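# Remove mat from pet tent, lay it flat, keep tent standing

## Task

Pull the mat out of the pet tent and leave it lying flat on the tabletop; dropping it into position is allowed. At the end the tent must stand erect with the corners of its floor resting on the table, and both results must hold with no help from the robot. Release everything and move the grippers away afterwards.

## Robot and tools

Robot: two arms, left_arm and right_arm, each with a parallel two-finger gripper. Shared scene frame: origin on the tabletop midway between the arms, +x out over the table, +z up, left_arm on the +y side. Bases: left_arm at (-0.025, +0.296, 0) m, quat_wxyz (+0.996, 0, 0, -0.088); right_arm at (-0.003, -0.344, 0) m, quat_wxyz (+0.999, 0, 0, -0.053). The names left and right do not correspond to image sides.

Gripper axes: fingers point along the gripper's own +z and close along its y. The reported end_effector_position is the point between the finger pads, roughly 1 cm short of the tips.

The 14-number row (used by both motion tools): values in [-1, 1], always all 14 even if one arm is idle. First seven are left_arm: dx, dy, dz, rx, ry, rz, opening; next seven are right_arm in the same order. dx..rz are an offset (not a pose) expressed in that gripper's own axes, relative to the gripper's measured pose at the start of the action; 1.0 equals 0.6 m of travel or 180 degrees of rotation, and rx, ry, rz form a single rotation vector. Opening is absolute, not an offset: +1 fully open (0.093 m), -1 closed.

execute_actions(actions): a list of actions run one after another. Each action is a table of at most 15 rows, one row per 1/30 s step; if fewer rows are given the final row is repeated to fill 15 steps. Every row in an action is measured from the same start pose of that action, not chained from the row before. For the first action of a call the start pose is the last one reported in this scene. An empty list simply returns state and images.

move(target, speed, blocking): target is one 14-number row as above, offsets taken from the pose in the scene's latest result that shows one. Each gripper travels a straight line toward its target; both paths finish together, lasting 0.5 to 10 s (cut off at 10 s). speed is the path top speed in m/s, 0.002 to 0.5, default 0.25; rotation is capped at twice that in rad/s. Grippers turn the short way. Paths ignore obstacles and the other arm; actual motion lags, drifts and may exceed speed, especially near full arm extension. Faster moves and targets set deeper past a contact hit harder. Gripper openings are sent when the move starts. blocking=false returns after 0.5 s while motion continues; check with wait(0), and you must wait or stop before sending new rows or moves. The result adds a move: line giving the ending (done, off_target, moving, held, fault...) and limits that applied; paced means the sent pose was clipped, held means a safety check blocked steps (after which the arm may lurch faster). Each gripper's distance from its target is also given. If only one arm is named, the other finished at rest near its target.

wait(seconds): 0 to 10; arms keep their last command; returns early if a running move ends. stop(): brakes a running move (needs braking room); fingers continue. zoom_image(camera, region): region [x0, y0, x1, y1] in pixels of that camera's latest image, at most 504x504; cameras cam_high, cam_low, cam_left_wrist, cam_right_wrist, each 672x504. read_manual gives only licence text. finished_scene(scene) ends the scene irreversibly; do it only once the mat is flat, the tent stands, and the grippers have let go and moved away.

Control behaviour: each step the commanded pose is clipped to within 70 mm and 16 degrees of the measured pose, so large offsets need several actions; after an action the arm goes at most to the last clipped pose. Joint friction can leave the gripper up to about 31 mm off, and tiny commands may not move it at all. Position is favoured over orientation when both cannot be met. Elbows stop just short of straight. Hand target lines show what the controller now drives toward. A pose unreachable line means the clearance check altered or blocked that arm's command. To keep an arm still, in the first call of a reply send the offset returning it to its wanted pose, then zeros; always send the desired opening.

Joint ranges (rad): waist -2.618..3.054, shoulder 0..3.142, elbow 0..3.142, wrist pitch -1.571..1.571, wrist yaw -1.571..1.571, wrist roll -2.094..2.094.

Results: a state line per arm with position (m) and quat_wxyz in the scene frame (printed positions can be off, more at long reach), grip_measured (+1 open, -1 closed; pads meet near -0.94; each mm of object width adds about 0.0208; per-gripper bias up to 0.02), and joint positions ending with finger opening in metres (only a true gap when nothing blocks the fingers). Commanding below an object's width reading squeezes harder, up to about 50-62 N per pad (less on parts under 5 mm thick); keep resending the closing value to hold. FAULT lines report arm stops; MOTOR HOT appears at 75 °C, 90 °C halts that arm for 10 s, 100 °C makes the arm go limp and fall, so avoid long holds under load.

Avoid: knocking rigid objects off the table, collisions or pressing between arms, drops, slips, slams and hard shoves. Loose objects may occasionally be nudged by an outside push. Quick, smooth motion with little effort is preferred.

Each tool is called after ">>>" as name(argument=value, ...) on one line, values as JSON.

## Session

>>> execute_actions(actions=[])

Scene clock: 0.00 s.
left_arm: end_effector_position=(+0.3416, +0.2337, +0.4101) grip_measured=+0.985 end_effector_quat_wxyz=(+0.710, +0.055, +0.699, -0.062) | right_arm: end_effector_position=(+0.3730, -0.3868, +0.3913) grip_measured=+1.000 end_effector_quat_wxyz=(+0.697, +0.037, +0.715, -0.038)
Joint positions: left_arm=[ 0.007  1.039  1.061 -0.006 -0.005 -0.008  0.092] | right_arm=[-0.012  1.055  1.031 -0.001 -0.012 -0.003  0.093]
Joint velocities: left_arm=[-0.002  0.002  0.002 -0.051  0.037  0.037  0.   ] | right_arm=[ 0.012  0.002 -0.002 -0.051 -0.007 -0.051  0.   ]
Motor temperatures (°C, as the motors report them): left_arm=[25 37 39 36 27 27] | right_arm=[26 31 40 32 26 24]
Hand target (left_arm): +0.342, +0.234, +0.410; +0.710, +0.055, +0.699, -0.062
Hand target (right_arm): +0.373, -0.387, +0.391; +0.697, +0.037, +0.715, -0.038

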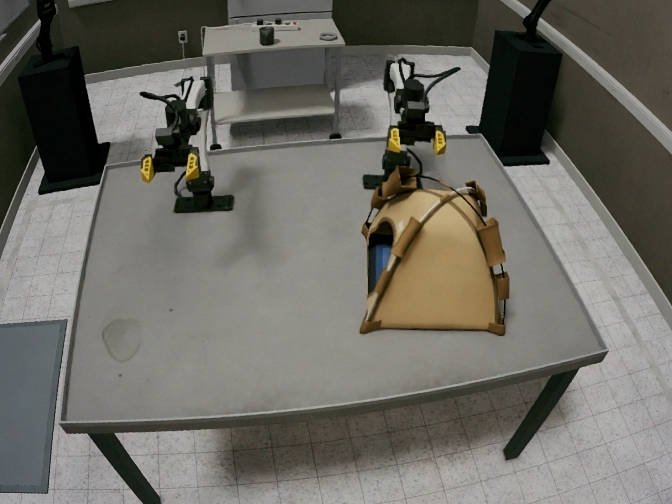

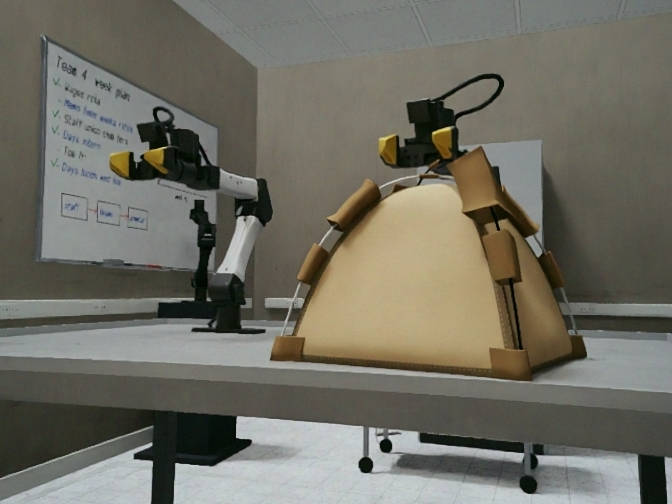

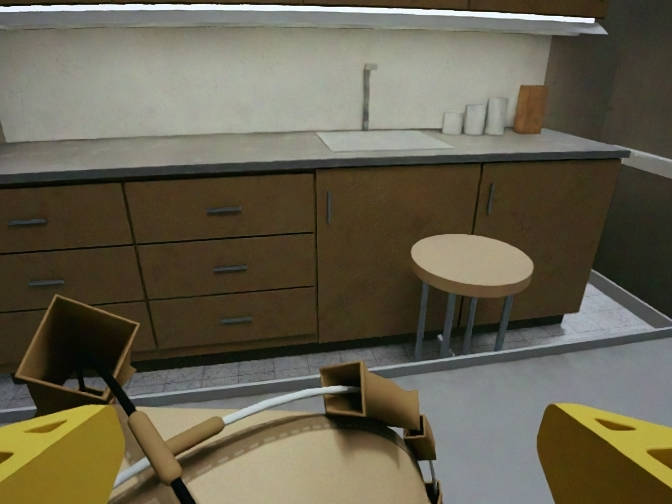

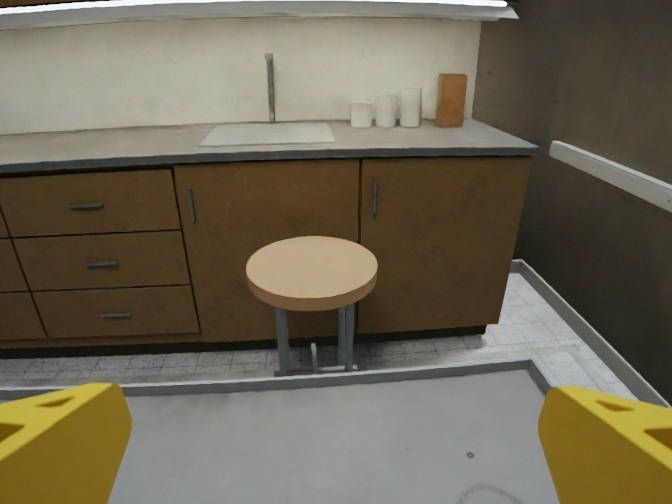

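>>> zoom_image(camera="cam_high", region=[320, 140, 560, 350])

Region (320, 140, 560, 350) of cam_high's 672x504 image, scaled by 2.100, with more detail than that image has; it fills the top 441 rows of this view, and the rest is white.

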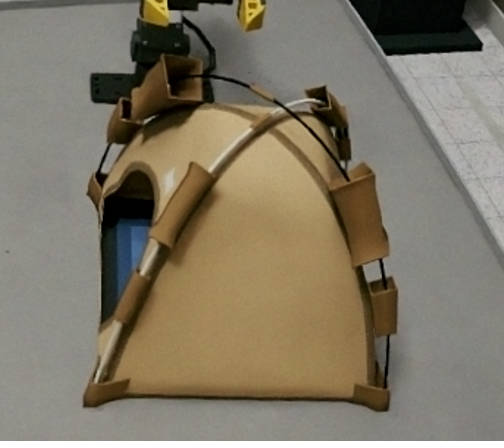

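>>> move(target=[0.14,-0.029,-0.0355,-0.2147,0.1917,-0.0698,0.6, 0.407,0.305,-0.228,0.020,0.416,0.277,0.5], speed=0.2)

Scene clock: 93.87 s.
left_arm: end_effector_position=(+0.3169, +0.2241, +0.3262) grip_measured=+0.602 end_effector_quat_wxyz=(+0.447, -0.240, +0.855, +0.106) | right_arm: end_effector_position=(+0.2556, -0.1938, +0.1645) grip_measured=+0.502 end_effector_quat_wxyz=(+0.105, +0.350, +0.895, +0.255)
Joint positions: left_arm=[-0.381  1.466  1.67  -1.175 -0.795 -0.847  0.074] | right_arm=[ 0.517  1.207  1.011 -0.854 -0.208  1.21   0.069]
Joint velocities: left_arm=[-0.012  0.002 -0.007 -0.037  0.037 -0.081 -0.   ] | right_arm=[-0.002 -0.002 -0.002 -0.007 -0.037  0.007  0.001]
Motor temperatures (°C, as the motors report them): left_arm=[25 36 49 46 27 27] | right_arm=[26 31 47 39 26 24]
Hand target (left_arm): +0.319, +0.220, +0.325; +0.445, -0.239, +0.856, +0.113
Hand target (right_arm): +0.251, -0.190, +0.150; +0.087, +0.350, +0.899, +0.247
Off the commanded pose (left_arm): 0.005 m, 1 deg.
Off the commanded pose (right_arm): 0.016 m, 2 deg.
move: off_target (right_arm)

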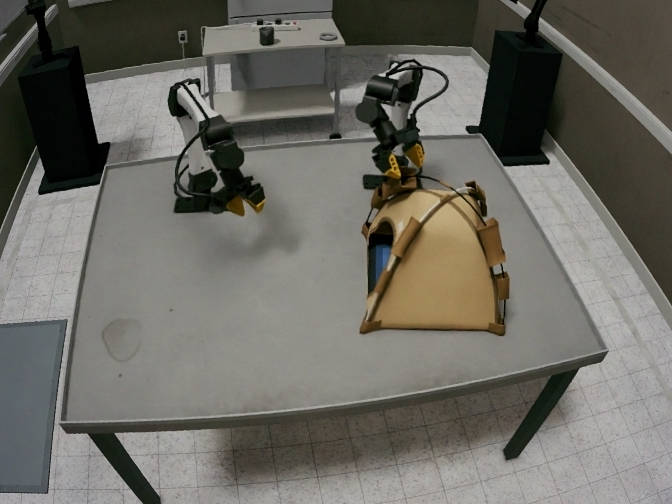

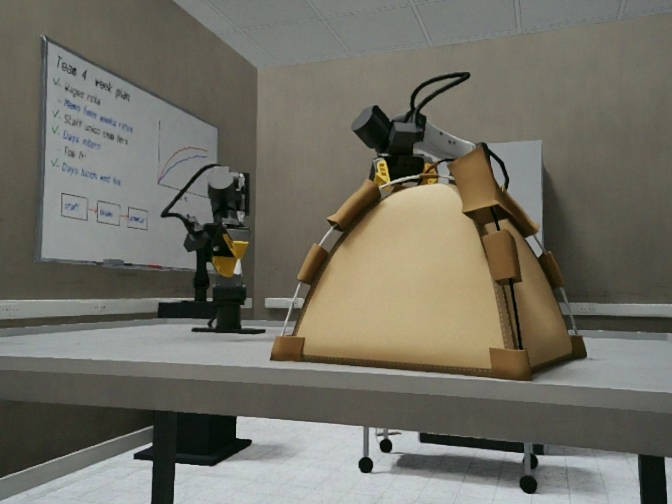

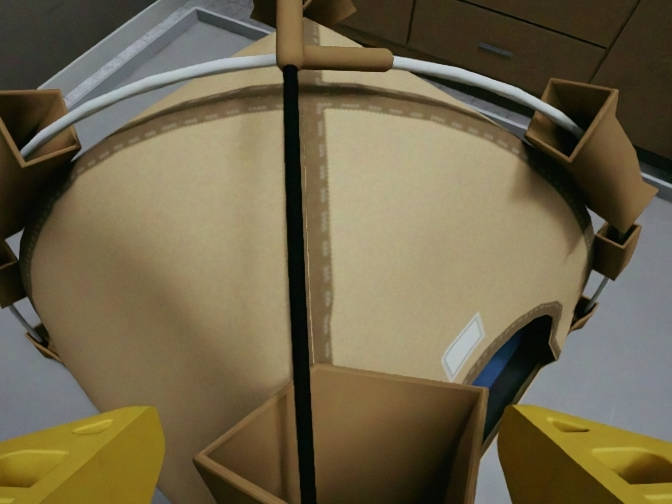

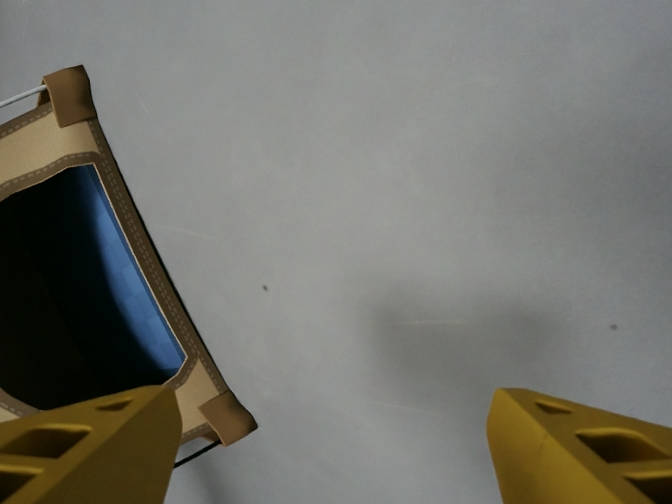

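>>> move(target=[-0.027,0.017,0.144,0,0,0,0.6, 0,0,0,0,0,0,0.5], speed=0.08)

Scene clock: 112.90 s.
left_arm: end_effector_position=(+0.3774, +0.2709, +0.3066) grip_measured=+0.602 end_effector_quat_wxyz=(+0.464, -0.248, +0.845, +0.100) | right_arm: end_effector_position=(+0.2557, -0.1935, +0.1647) grip_measured=+0.502 end_effector_quat_wxyz=(+0.104, +0.350, +0.895, +0.256)
Joint positions: left_arm=[-0.141  1.492  1.548 -0.82  -0.653 -0.601  0.074] | right_arm=[ 0.517  1.207  1.011 -0.853 -0.209  1.211  0.069]
Joint velocities: left_arm=[-0.002 -0.002  0.002  0.066  0.081  0.11   0.   ] | right_arm=[-0.007 -0.017 -0.002 -0.007  0.051 -0.081  0.001]
Motor temperatures (°C, as the motors report them): left_arm=[25 37 50 43 27 27] | right_arm=[26 31 46 38 26 24]
Hand target (left_arm): +0.381, +0.272, +0.289; +0.447, -0.240, +0.855, +0.108
Hand target (right_arm): +0.256, -0.194, +0.165; +0.105, +0.350, +0.895, +0.255
Off the commanded pose (left_arm): 0.018 m, 3 deg.
Off the commanded pose (right_arm): 0.000 m, 0 deg.
move: off_target (left_arm)

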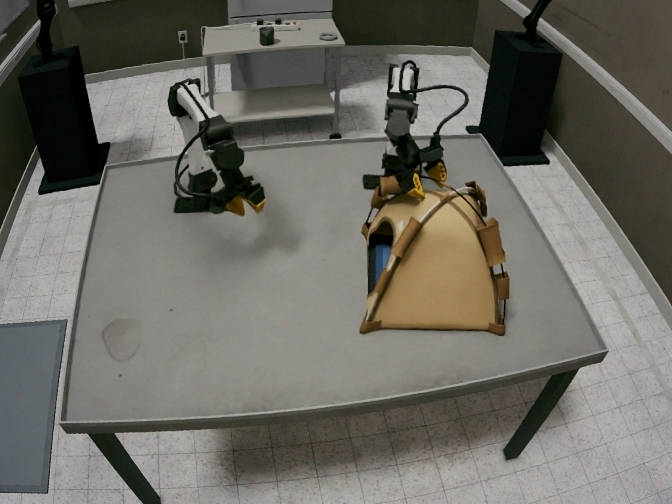

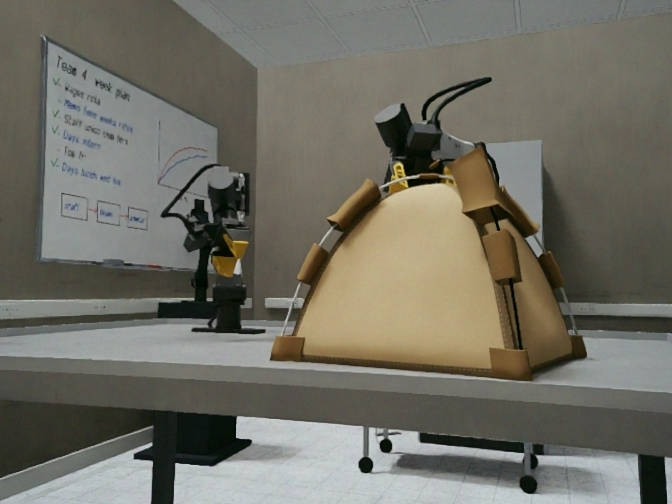

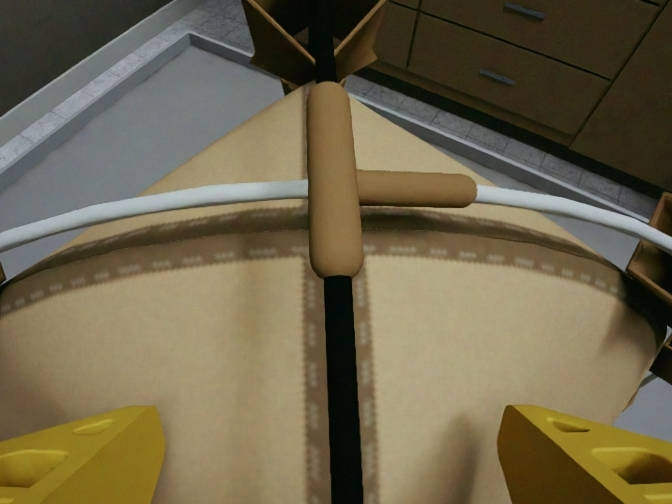

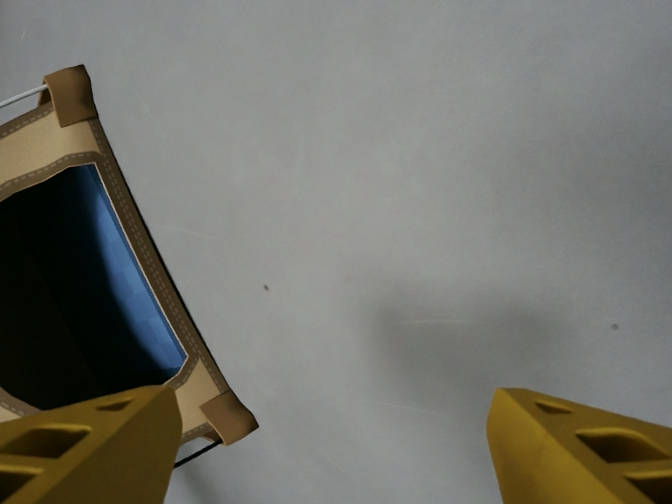

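>>> move(target=[0.042,0,0.02,0,0,0,0.6, 0,0,0,0,0,0,0.5], speed=0.05)

>>> move(target=[0,0,0,0,0,0,-1, 0,0,0,0,0,0,0.5], speed=0.05)

Scene clock: 121.80 s.
left_arm: end_effector_position=(+0.3810, +0.2700, +0.2930) grip_measured=+0.602 end_effector_quat_wxyz=(+0.477, -0.254, +0.837, +0.091) | right_arm: end_effector_position=(+0.2557, -0.1935, +0.1647) grip_measured=+0.502 end_effector_quat_wxyz=(+0.104, +0.350, +0.895, +0.256)
Joint positions: left_arm=[-0.141  1.469  1.45  -0.71  -0.655 -0.605  0.074] | right_arm=[ 0.517  1.207  1.011 -0.853 -0.209  1.211  0.069]
Joint velocities: left_arm=[ 0.002  0.007 -0.012  0.037 -0.051 -0.066  0.001] | right_arm=[-0.007  0.002 -0.002  0.022 -0.007  0.022  0.   ]
Motor temperatures (°C, as the motors report them): left_arm=[25 37 49 43 27 27] | right_arm=[26 31 46 37 26 24]
Hand target (left_arm): +0.375, +0.268, +0.279; +0.464, -0.248, +0.845, +0.100
Hand target (right_arm): +0.256, -0.194, +0.165; +0.104, +0.350, +0.895, +0.256
Off the commanded pose (left_arm): 0.015 m, 2 deg.
Off the commanded pose (right_arm): 0.000 m, 0 deg.
move: off_target (left_arm)

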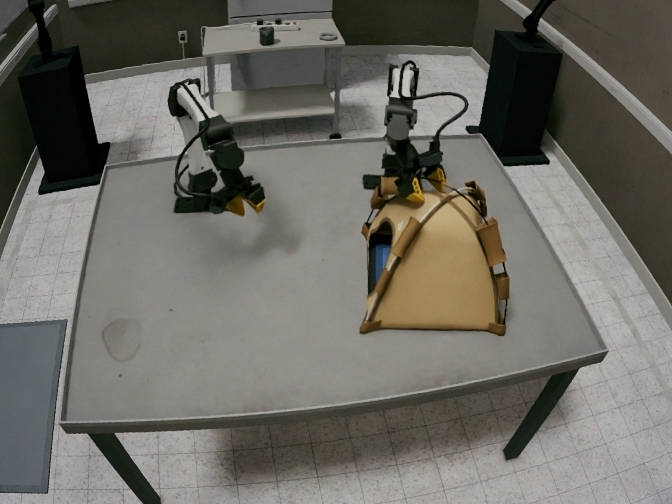

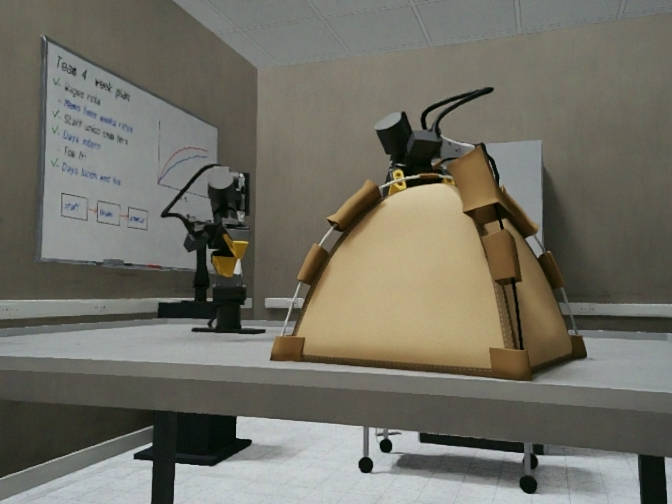

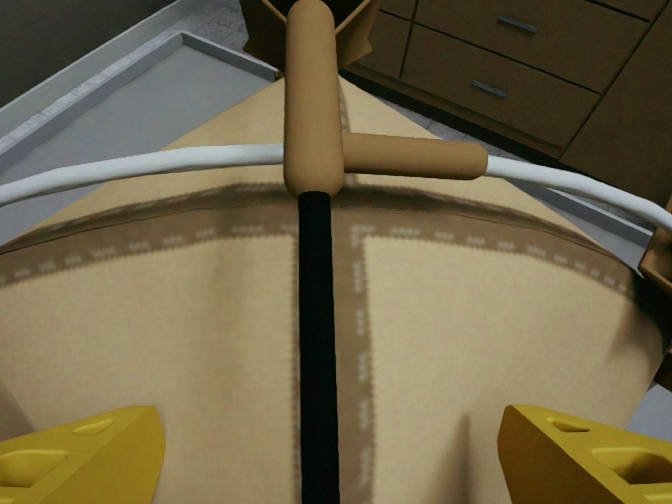

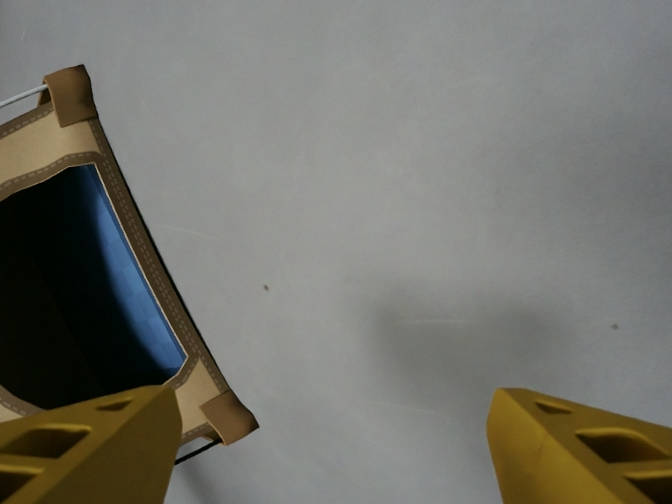

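Scene clock: 122.30 s.
left_arm: end_effector_position=(+0.3825, +0.2712, +0.2962) grip_measured=-0.483 end_effector_quat_wxyz=(+0.484, -0.257, +0.831, +0.092) | right_arm: end_effector_position=(+0.2557, -0.1935, +0.1647) grip_measured=+0.502 end_effector_quat_wxyz=(+0.104, +0.350, +0.895, +0.256)
Joint positions: left_arm=[-0.141  1.469  1.45  -0.695 -0.667 -0.605  0.022] | right_arm=[ 0.517  1.207  1.011 -0.853 -0.209  1.211  0.069]
Joint velocities: left_arm=[ 0.002 -0.017 -0.002 -0.007 -0.022 -0.022 -0.   ] | right_arm=[ 0.007 -0.027  0.032 -0.066 -0.022 -0.007  0.   ]
Motor temperatures (°C, as the motors report them): left_arm=[25 37 49 43 27 27] | right_arm=[26 31 46 37 26 24]
Hand target (left_arm): +0.381, +0.270, +0.293; +0.477, -0.253, +0.837, +0.091
Hand target (right_arm): +0.256, -0.194, +0.165; +0.104, +0.350, +0.895, +0.256
Off the commanded pose (left_arm): 0.004 m, 1 deg.
Off the commanded pose (right_arm): 0.000 m, 0 deg.
move: done

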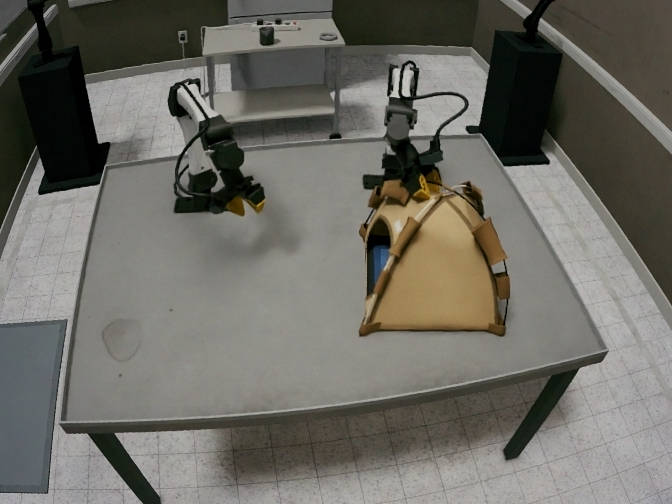

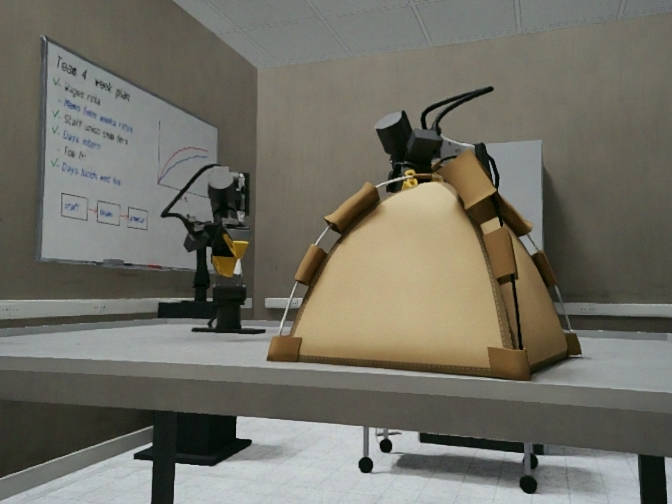

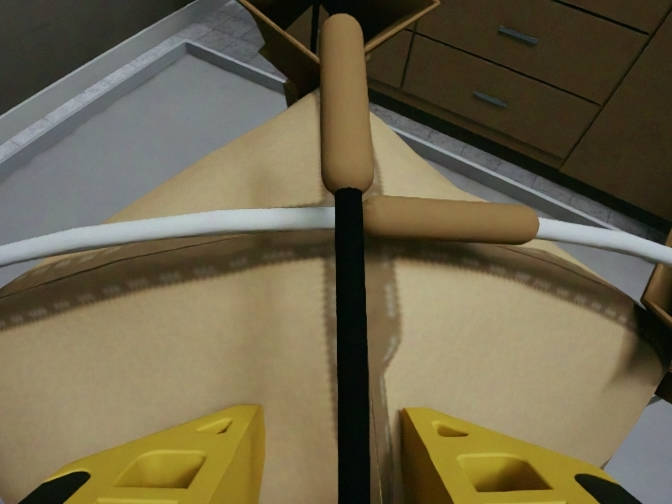

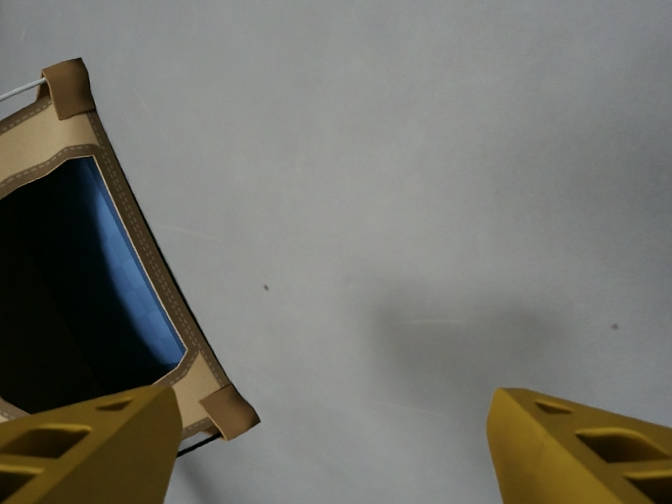

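>>> move(target=[0.135,-0.272,-0.186,0.1325,0.015,0.080,-1, 0,0,0,0,0,0,0.5], speed=0.08)

Scene clock: 141.23 s.
left_arm: end_effector_position=(+0.3492, +0.0743, +0.3040) grip_measured=-0.480 end_effector_quat_wxyz=(+0.500, -0.072, +0.863, -0.022) | right_arm: end_effector_position=(+0.2557, -0.1935, +0.1647) grip_measured=+0.502 end_effector_quat_wxyz=(+0.104, +0.350, +0.895, +0.256)
Joint positions: left_arm=[-0.605  1.572  1.565 -0.694 -0.686 -0.62   0.022] | right_arm=[ 0.517  1.207  1.011 -0.853 -0.209  1.211  0.069]
Joint velocities: left_arm=[-0.007 -0.002  0.002 -0.037  0.022 -0.022  0.   ] | right_arm=[-0.022 -0.007 -0.007 -0.007  0.037 -0.081 -0.   ]
Motor temperatures (°C, as the motors report them): left_arm=[25 39 49 43 27 27] | right_arm=[26 31 47 36 26 24]
Hand target (left_arm): +0.349, +0.061, +0.299; +0.489, -0.051, +0.870, -0.031
Hand target (right_arm): +0.256, -0.194, +0.165; +0.104, +0.350, +0.895, +0.256
Off the commanded pose (left_arm): 0.015 m, 3 deg.
Off the commanded pose (right_arm): 0.000 m, 0 deg.
move: off_target (left_arm)

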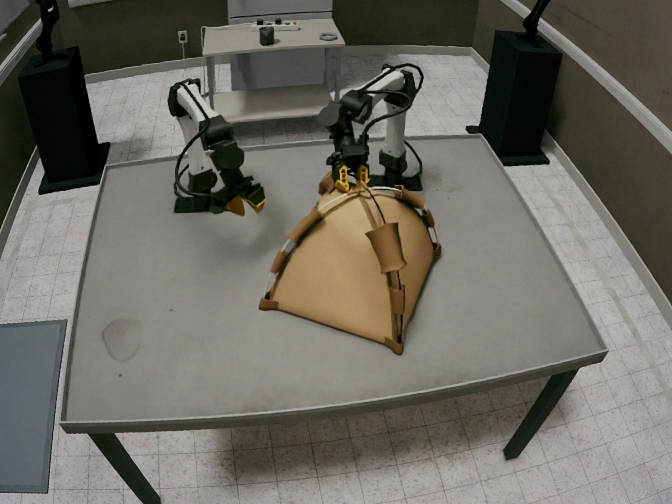

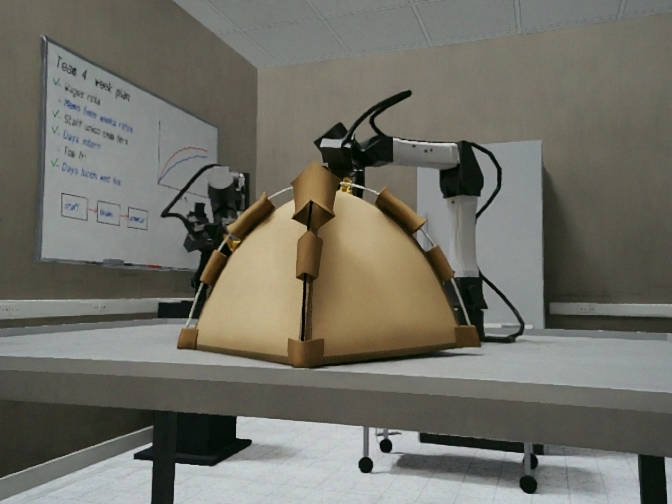

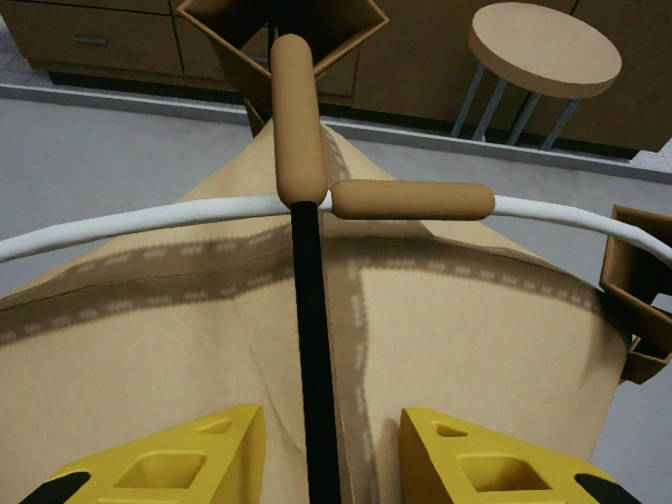

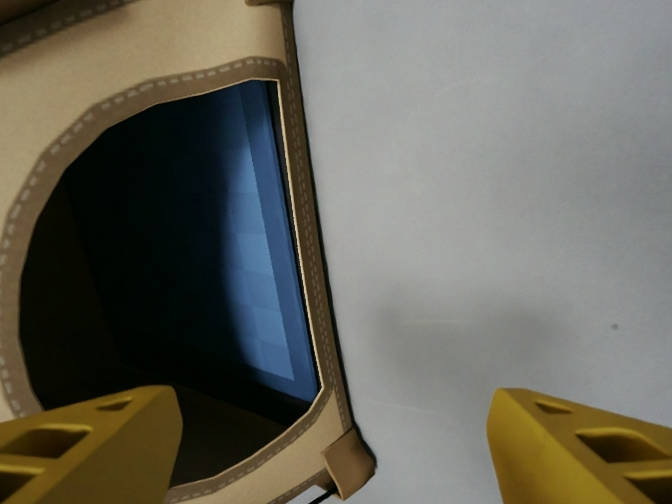

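>>> move(target=[0,0,0,0,0,0,-1, 0.104,0.134,0.259,0.011,0.0267,-0.042,0.5], speed=0.1)

Scene clock: 169.43 s.
left_arm: end_effector_position=(+0.3493, +0.0749, +0.3044) grip_measured=-0.480 end_effector_quat_wxyz=(+0.501, -0.073, +0.862, -0.021) | right_arm: end_effector_position=(+0.3092, -0.0521, +0.0744) grip_measured=+0.502 end_effector_quat_wxyz=(+0.073, +0.282, +0.927, +0.239)
Joint positions: left_arm=[-0.605  1.572  1.565 -0.694 -0.691 -0.619  0.022] | right_arm=[ 0.806  1.785  1.204 -0.502 -0.134  1.323  0.069]
Joint velocities: left_arm=[-0.007  0.027 -0.002 -0.022  0.051  0.051 -0.001] | right_arm=[ 0.007 -0.012  0.012  0.007 -0.007  0.051 -0.001]
Motor temperatures (°C, as the motors report them): left_arm=[26 40 52 43 27 27] | right_arm=[26 31 47 36 26 24]
Hand target (left_arm): +0.349, +0.074, +0.304; +0.500, -0.072, +0.863, -0.023
Hand target (right_arm): +0.315, -0.044, +0.076; +0.079, +0.280, +0.925, +0.244
Off the commanded pose (left_arm): 0.001 m, 0 deg.
Off the commanded pose (right_arm): 0.012 m, 1 deg.
move: off_target (right_arm)

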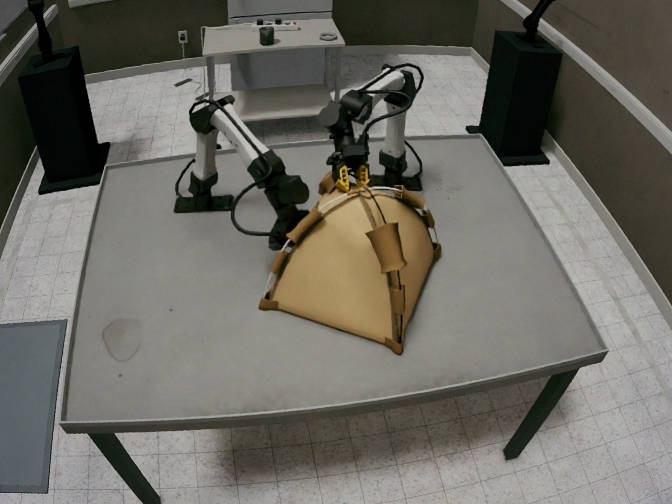

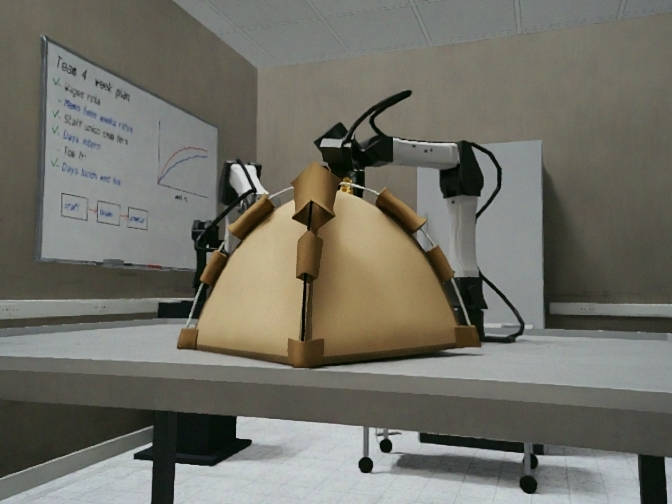

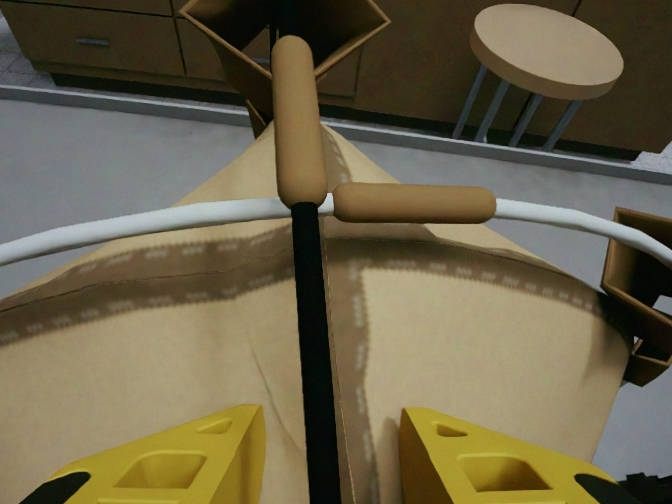

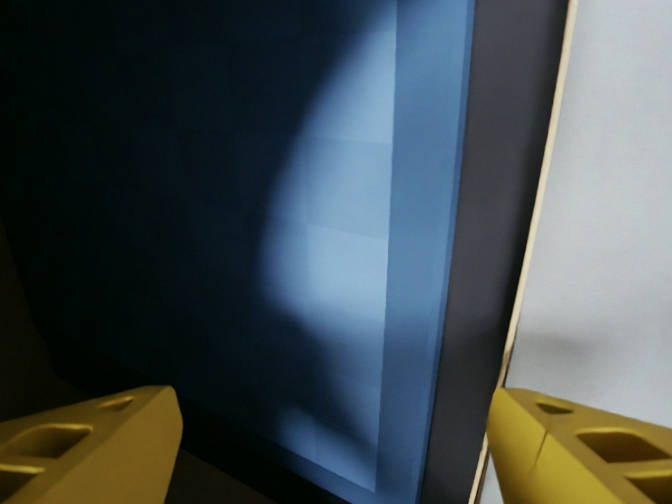

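>>> move(target=[0,0,0,0,0,0,-1, 0,-0.013,0.075,0,0,0,0.5], speed=0.04)

Scene clock: 181.03 s.
left_arm: end_effector_position=(+0.3494, +0.0754, +0.3046) grip_measured=-0.480 end_effector_quat_wxyz=(+0.502, -0.074, +0.862, -0.020) | right_arm: end_effector_position=(+0.3272, -0.0370, +0.0518) grip_measured=+0.502 end_effector_quat_wxyz=(+0.084, +0.279, +0.922, +0.255)
Joint positions: left_arm=[-0.605  1.572  1.565 -0.694 -0.694 -0.619  0.022] | right_arm=[ 0.806  1.876  1.204 -0.369 -0.133  1.324  0.069]
Joint velocities: left_arm=[ 0.007 -0.012 -0.002 -0.051  0.051 -0.037  0.   ] | right_arm=[ 0.012 -0.017  0.002 -0.022 -0.007 -0.051  0.001]
Motor temperatures (°C, as the motors report them): left_arm=[25 42 52 44 27 27] | right_arm=[26 33 48 36 26 24]
Hand target (left_arm): +0.349, +0.075, +0.304; +0.501, -0.073, +0.862, -0.021
Hand target (right_arm): +0.318, -0.041, +0.032; +0.073, +0.281, +0.927, +0.238
Off the commanded pose (left_arm): 0.001 m, 0 deg.
Off the commanded pose (right_arm): 0.023 m, 2 deg.
move: off_target (right_arm)

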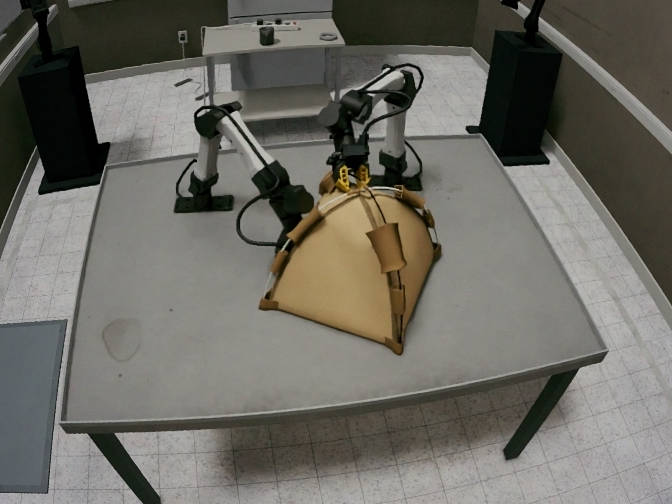

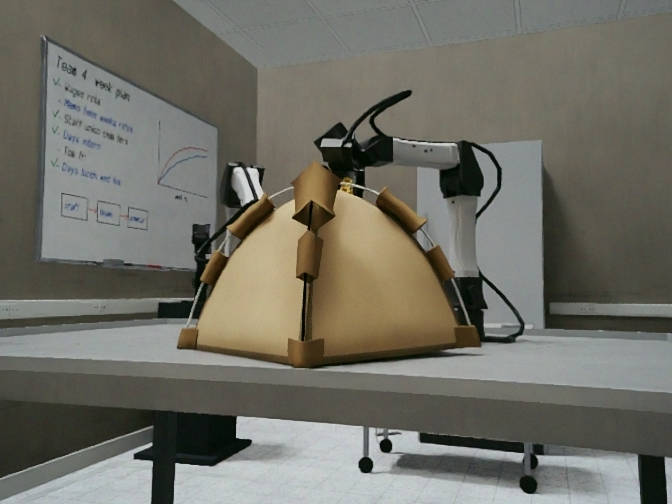

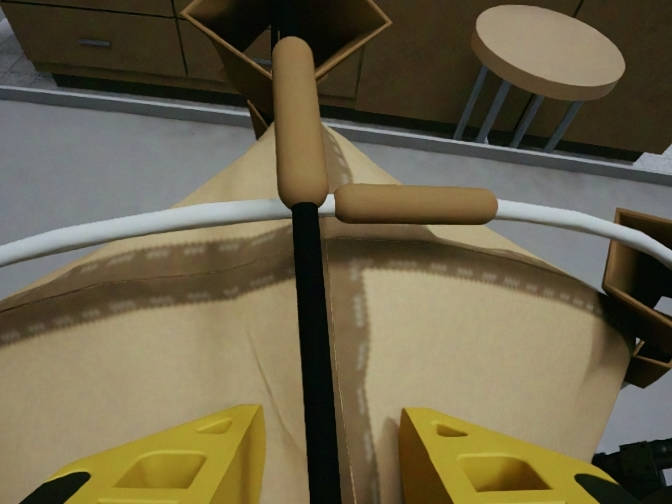

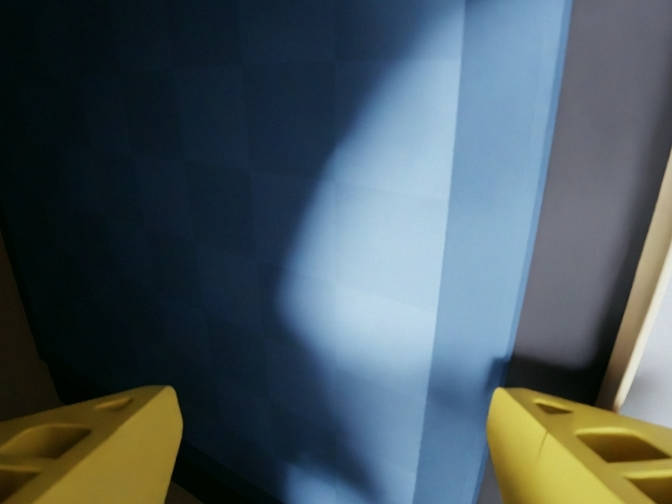

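>>> move(target=[0,0,0,0,0,0,-1, 0,-0.047,0.040,0,0,0,0.9], speed=0.03)

Scene clock: 187.50 s.
left_arm: end_effector_position=(+0.3495, +0.0758, +0.3048) grip_measured=-0.480 end_effector_quat_wxyz=(+0.502, -0.074, +0.861, -0.019) | right_arm: end_effector_position=(+0.3252, -0.0387, +0.0363) grip_measured=+0.898 end_effector_quat_wxyz=(+0.095, +0.275, +0.918, +0.271)
Joint positions: left_arm=[-0.605  1.572  1.565 -0.694 -0.697 -0.619  0.022] | right_arm=[ 0.806  1.876  1.114 -0.24  -0.133  1.321  0.088]
Joint velocities: left_arm=[ 0.002 -0.022 -0.012 -0.022  0.007  0.022  0.001] | right_arm=[-0.002  0.012 -0.002  0.051  0.007 -0.066 -0.   ]
Motor temperatures (°C, as the motors report them): left_arm=[25 43 52 44 27 27] | right_arm=[26 34 47 36 26 24]
Hand target (left_arm): +0.349, +0.075, +0.305; +0.502, -0.074, +0.862, -0.020
Hand target (right_arm): +0.321, -0.047, +0.017; +0.084, +0.279, +0.922, +0.255
Off the commanded pose (left_arm): 0.000 m, 0 deg.
Off the commanded pose (right_arm): 0.022 m, 2 deg.
move: off_target (right_arm)

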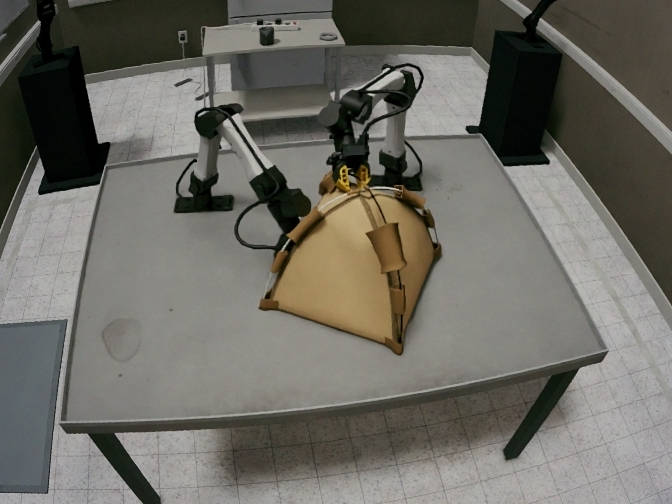

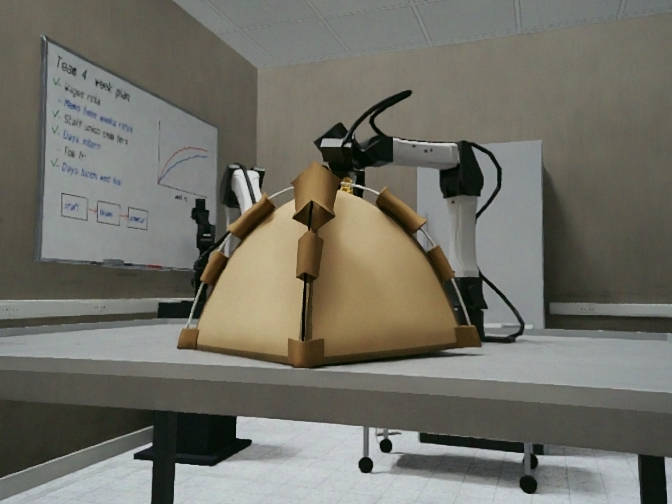

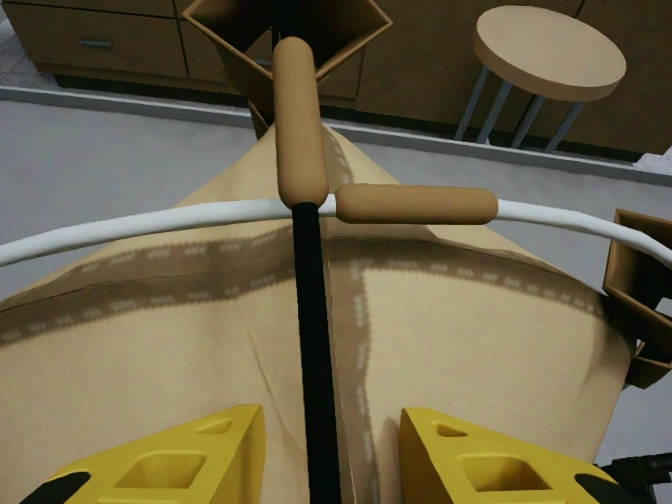

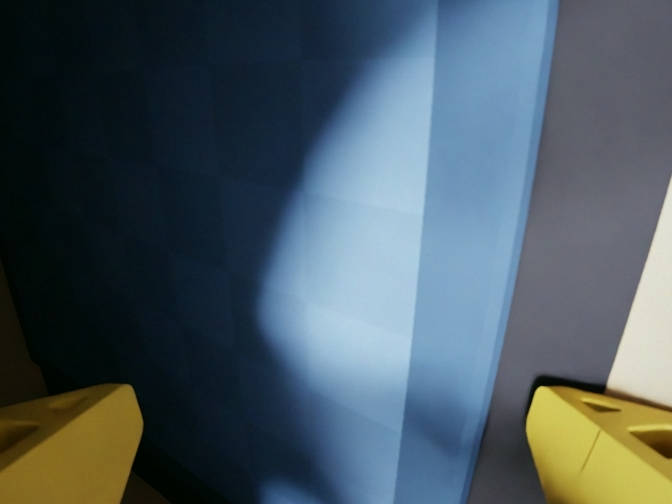

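>>> move(target=[0,0,0,0,0,0,-1, 0,0.0115,-0.002,-0.111,0,0,0.9], speed=0.05)

Scene clock: 200.37 s.
left_arm: end_effector_position=(+0.3497, +0.0766, +0.3052) grip_measured=-0.480 end_effector_quat_wxyz=(+0.504, -0.075, +0.860, -0.016) | right_arm: end_effector_position=(+0.3312, -0.0284, +0.0457) grip_measured=+0.898 end_effector_quat_wxyz=(+0.147, +0.248, +0.858, +0.425)
Joint positions: left_arm=[-0.605  1.572  1.565 -0.694 -0.703 -0.619  0.022] | right_arm=[ 0.781  1.838  0.821  0.36  -0.226  1.348  0.088]
Joint velocities: left_arm=[ 0.002  0.002  0.007  0.007  0.007 -0.066 -0.   ] | right_arm=[-0.007 -0.012 -0.002  0.066 -0.037  0.081 -0.   ]
Motor temperatures (°C, as the motors report them): left_arm=[25 44 52 44 27 27] | right_arm=[26 36 46 36 26 24]
Hand target (left_arm): +0.350, +0.076, +0.305; +0.502, -0.074, +0.861, -0.019
Hand target (right_arm): +0.328, -0.034, +0.041; +0.142, +0.253, +0.857, +0.425
Off the commanded pose (left_arm): 0.001 m, 0 deg.
Off the commanded pose (right_arm): 0.008 m, 1 deg.
move: done

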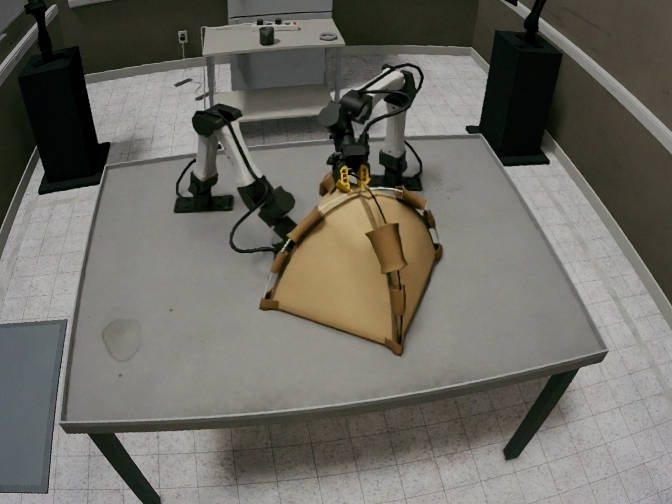

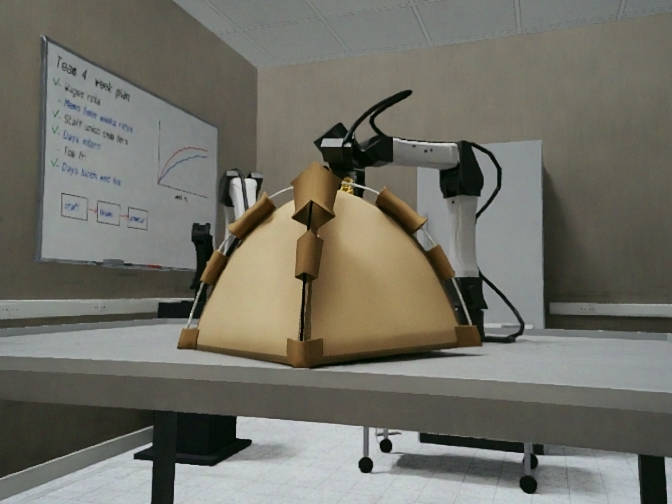

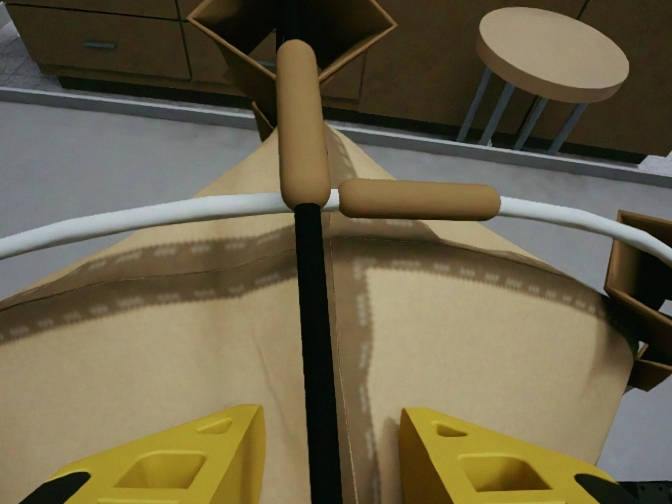

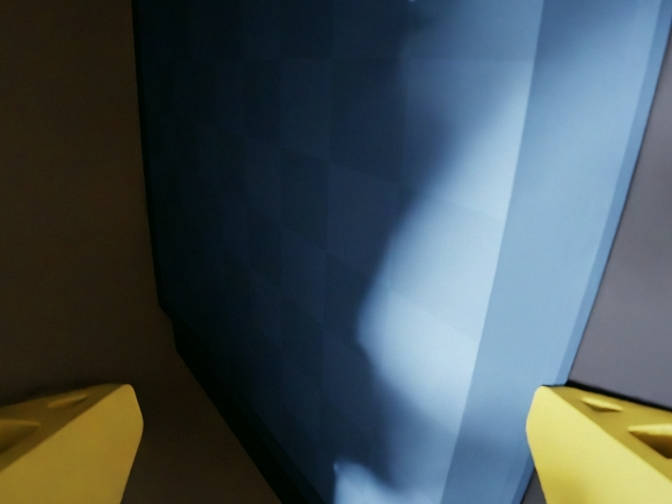

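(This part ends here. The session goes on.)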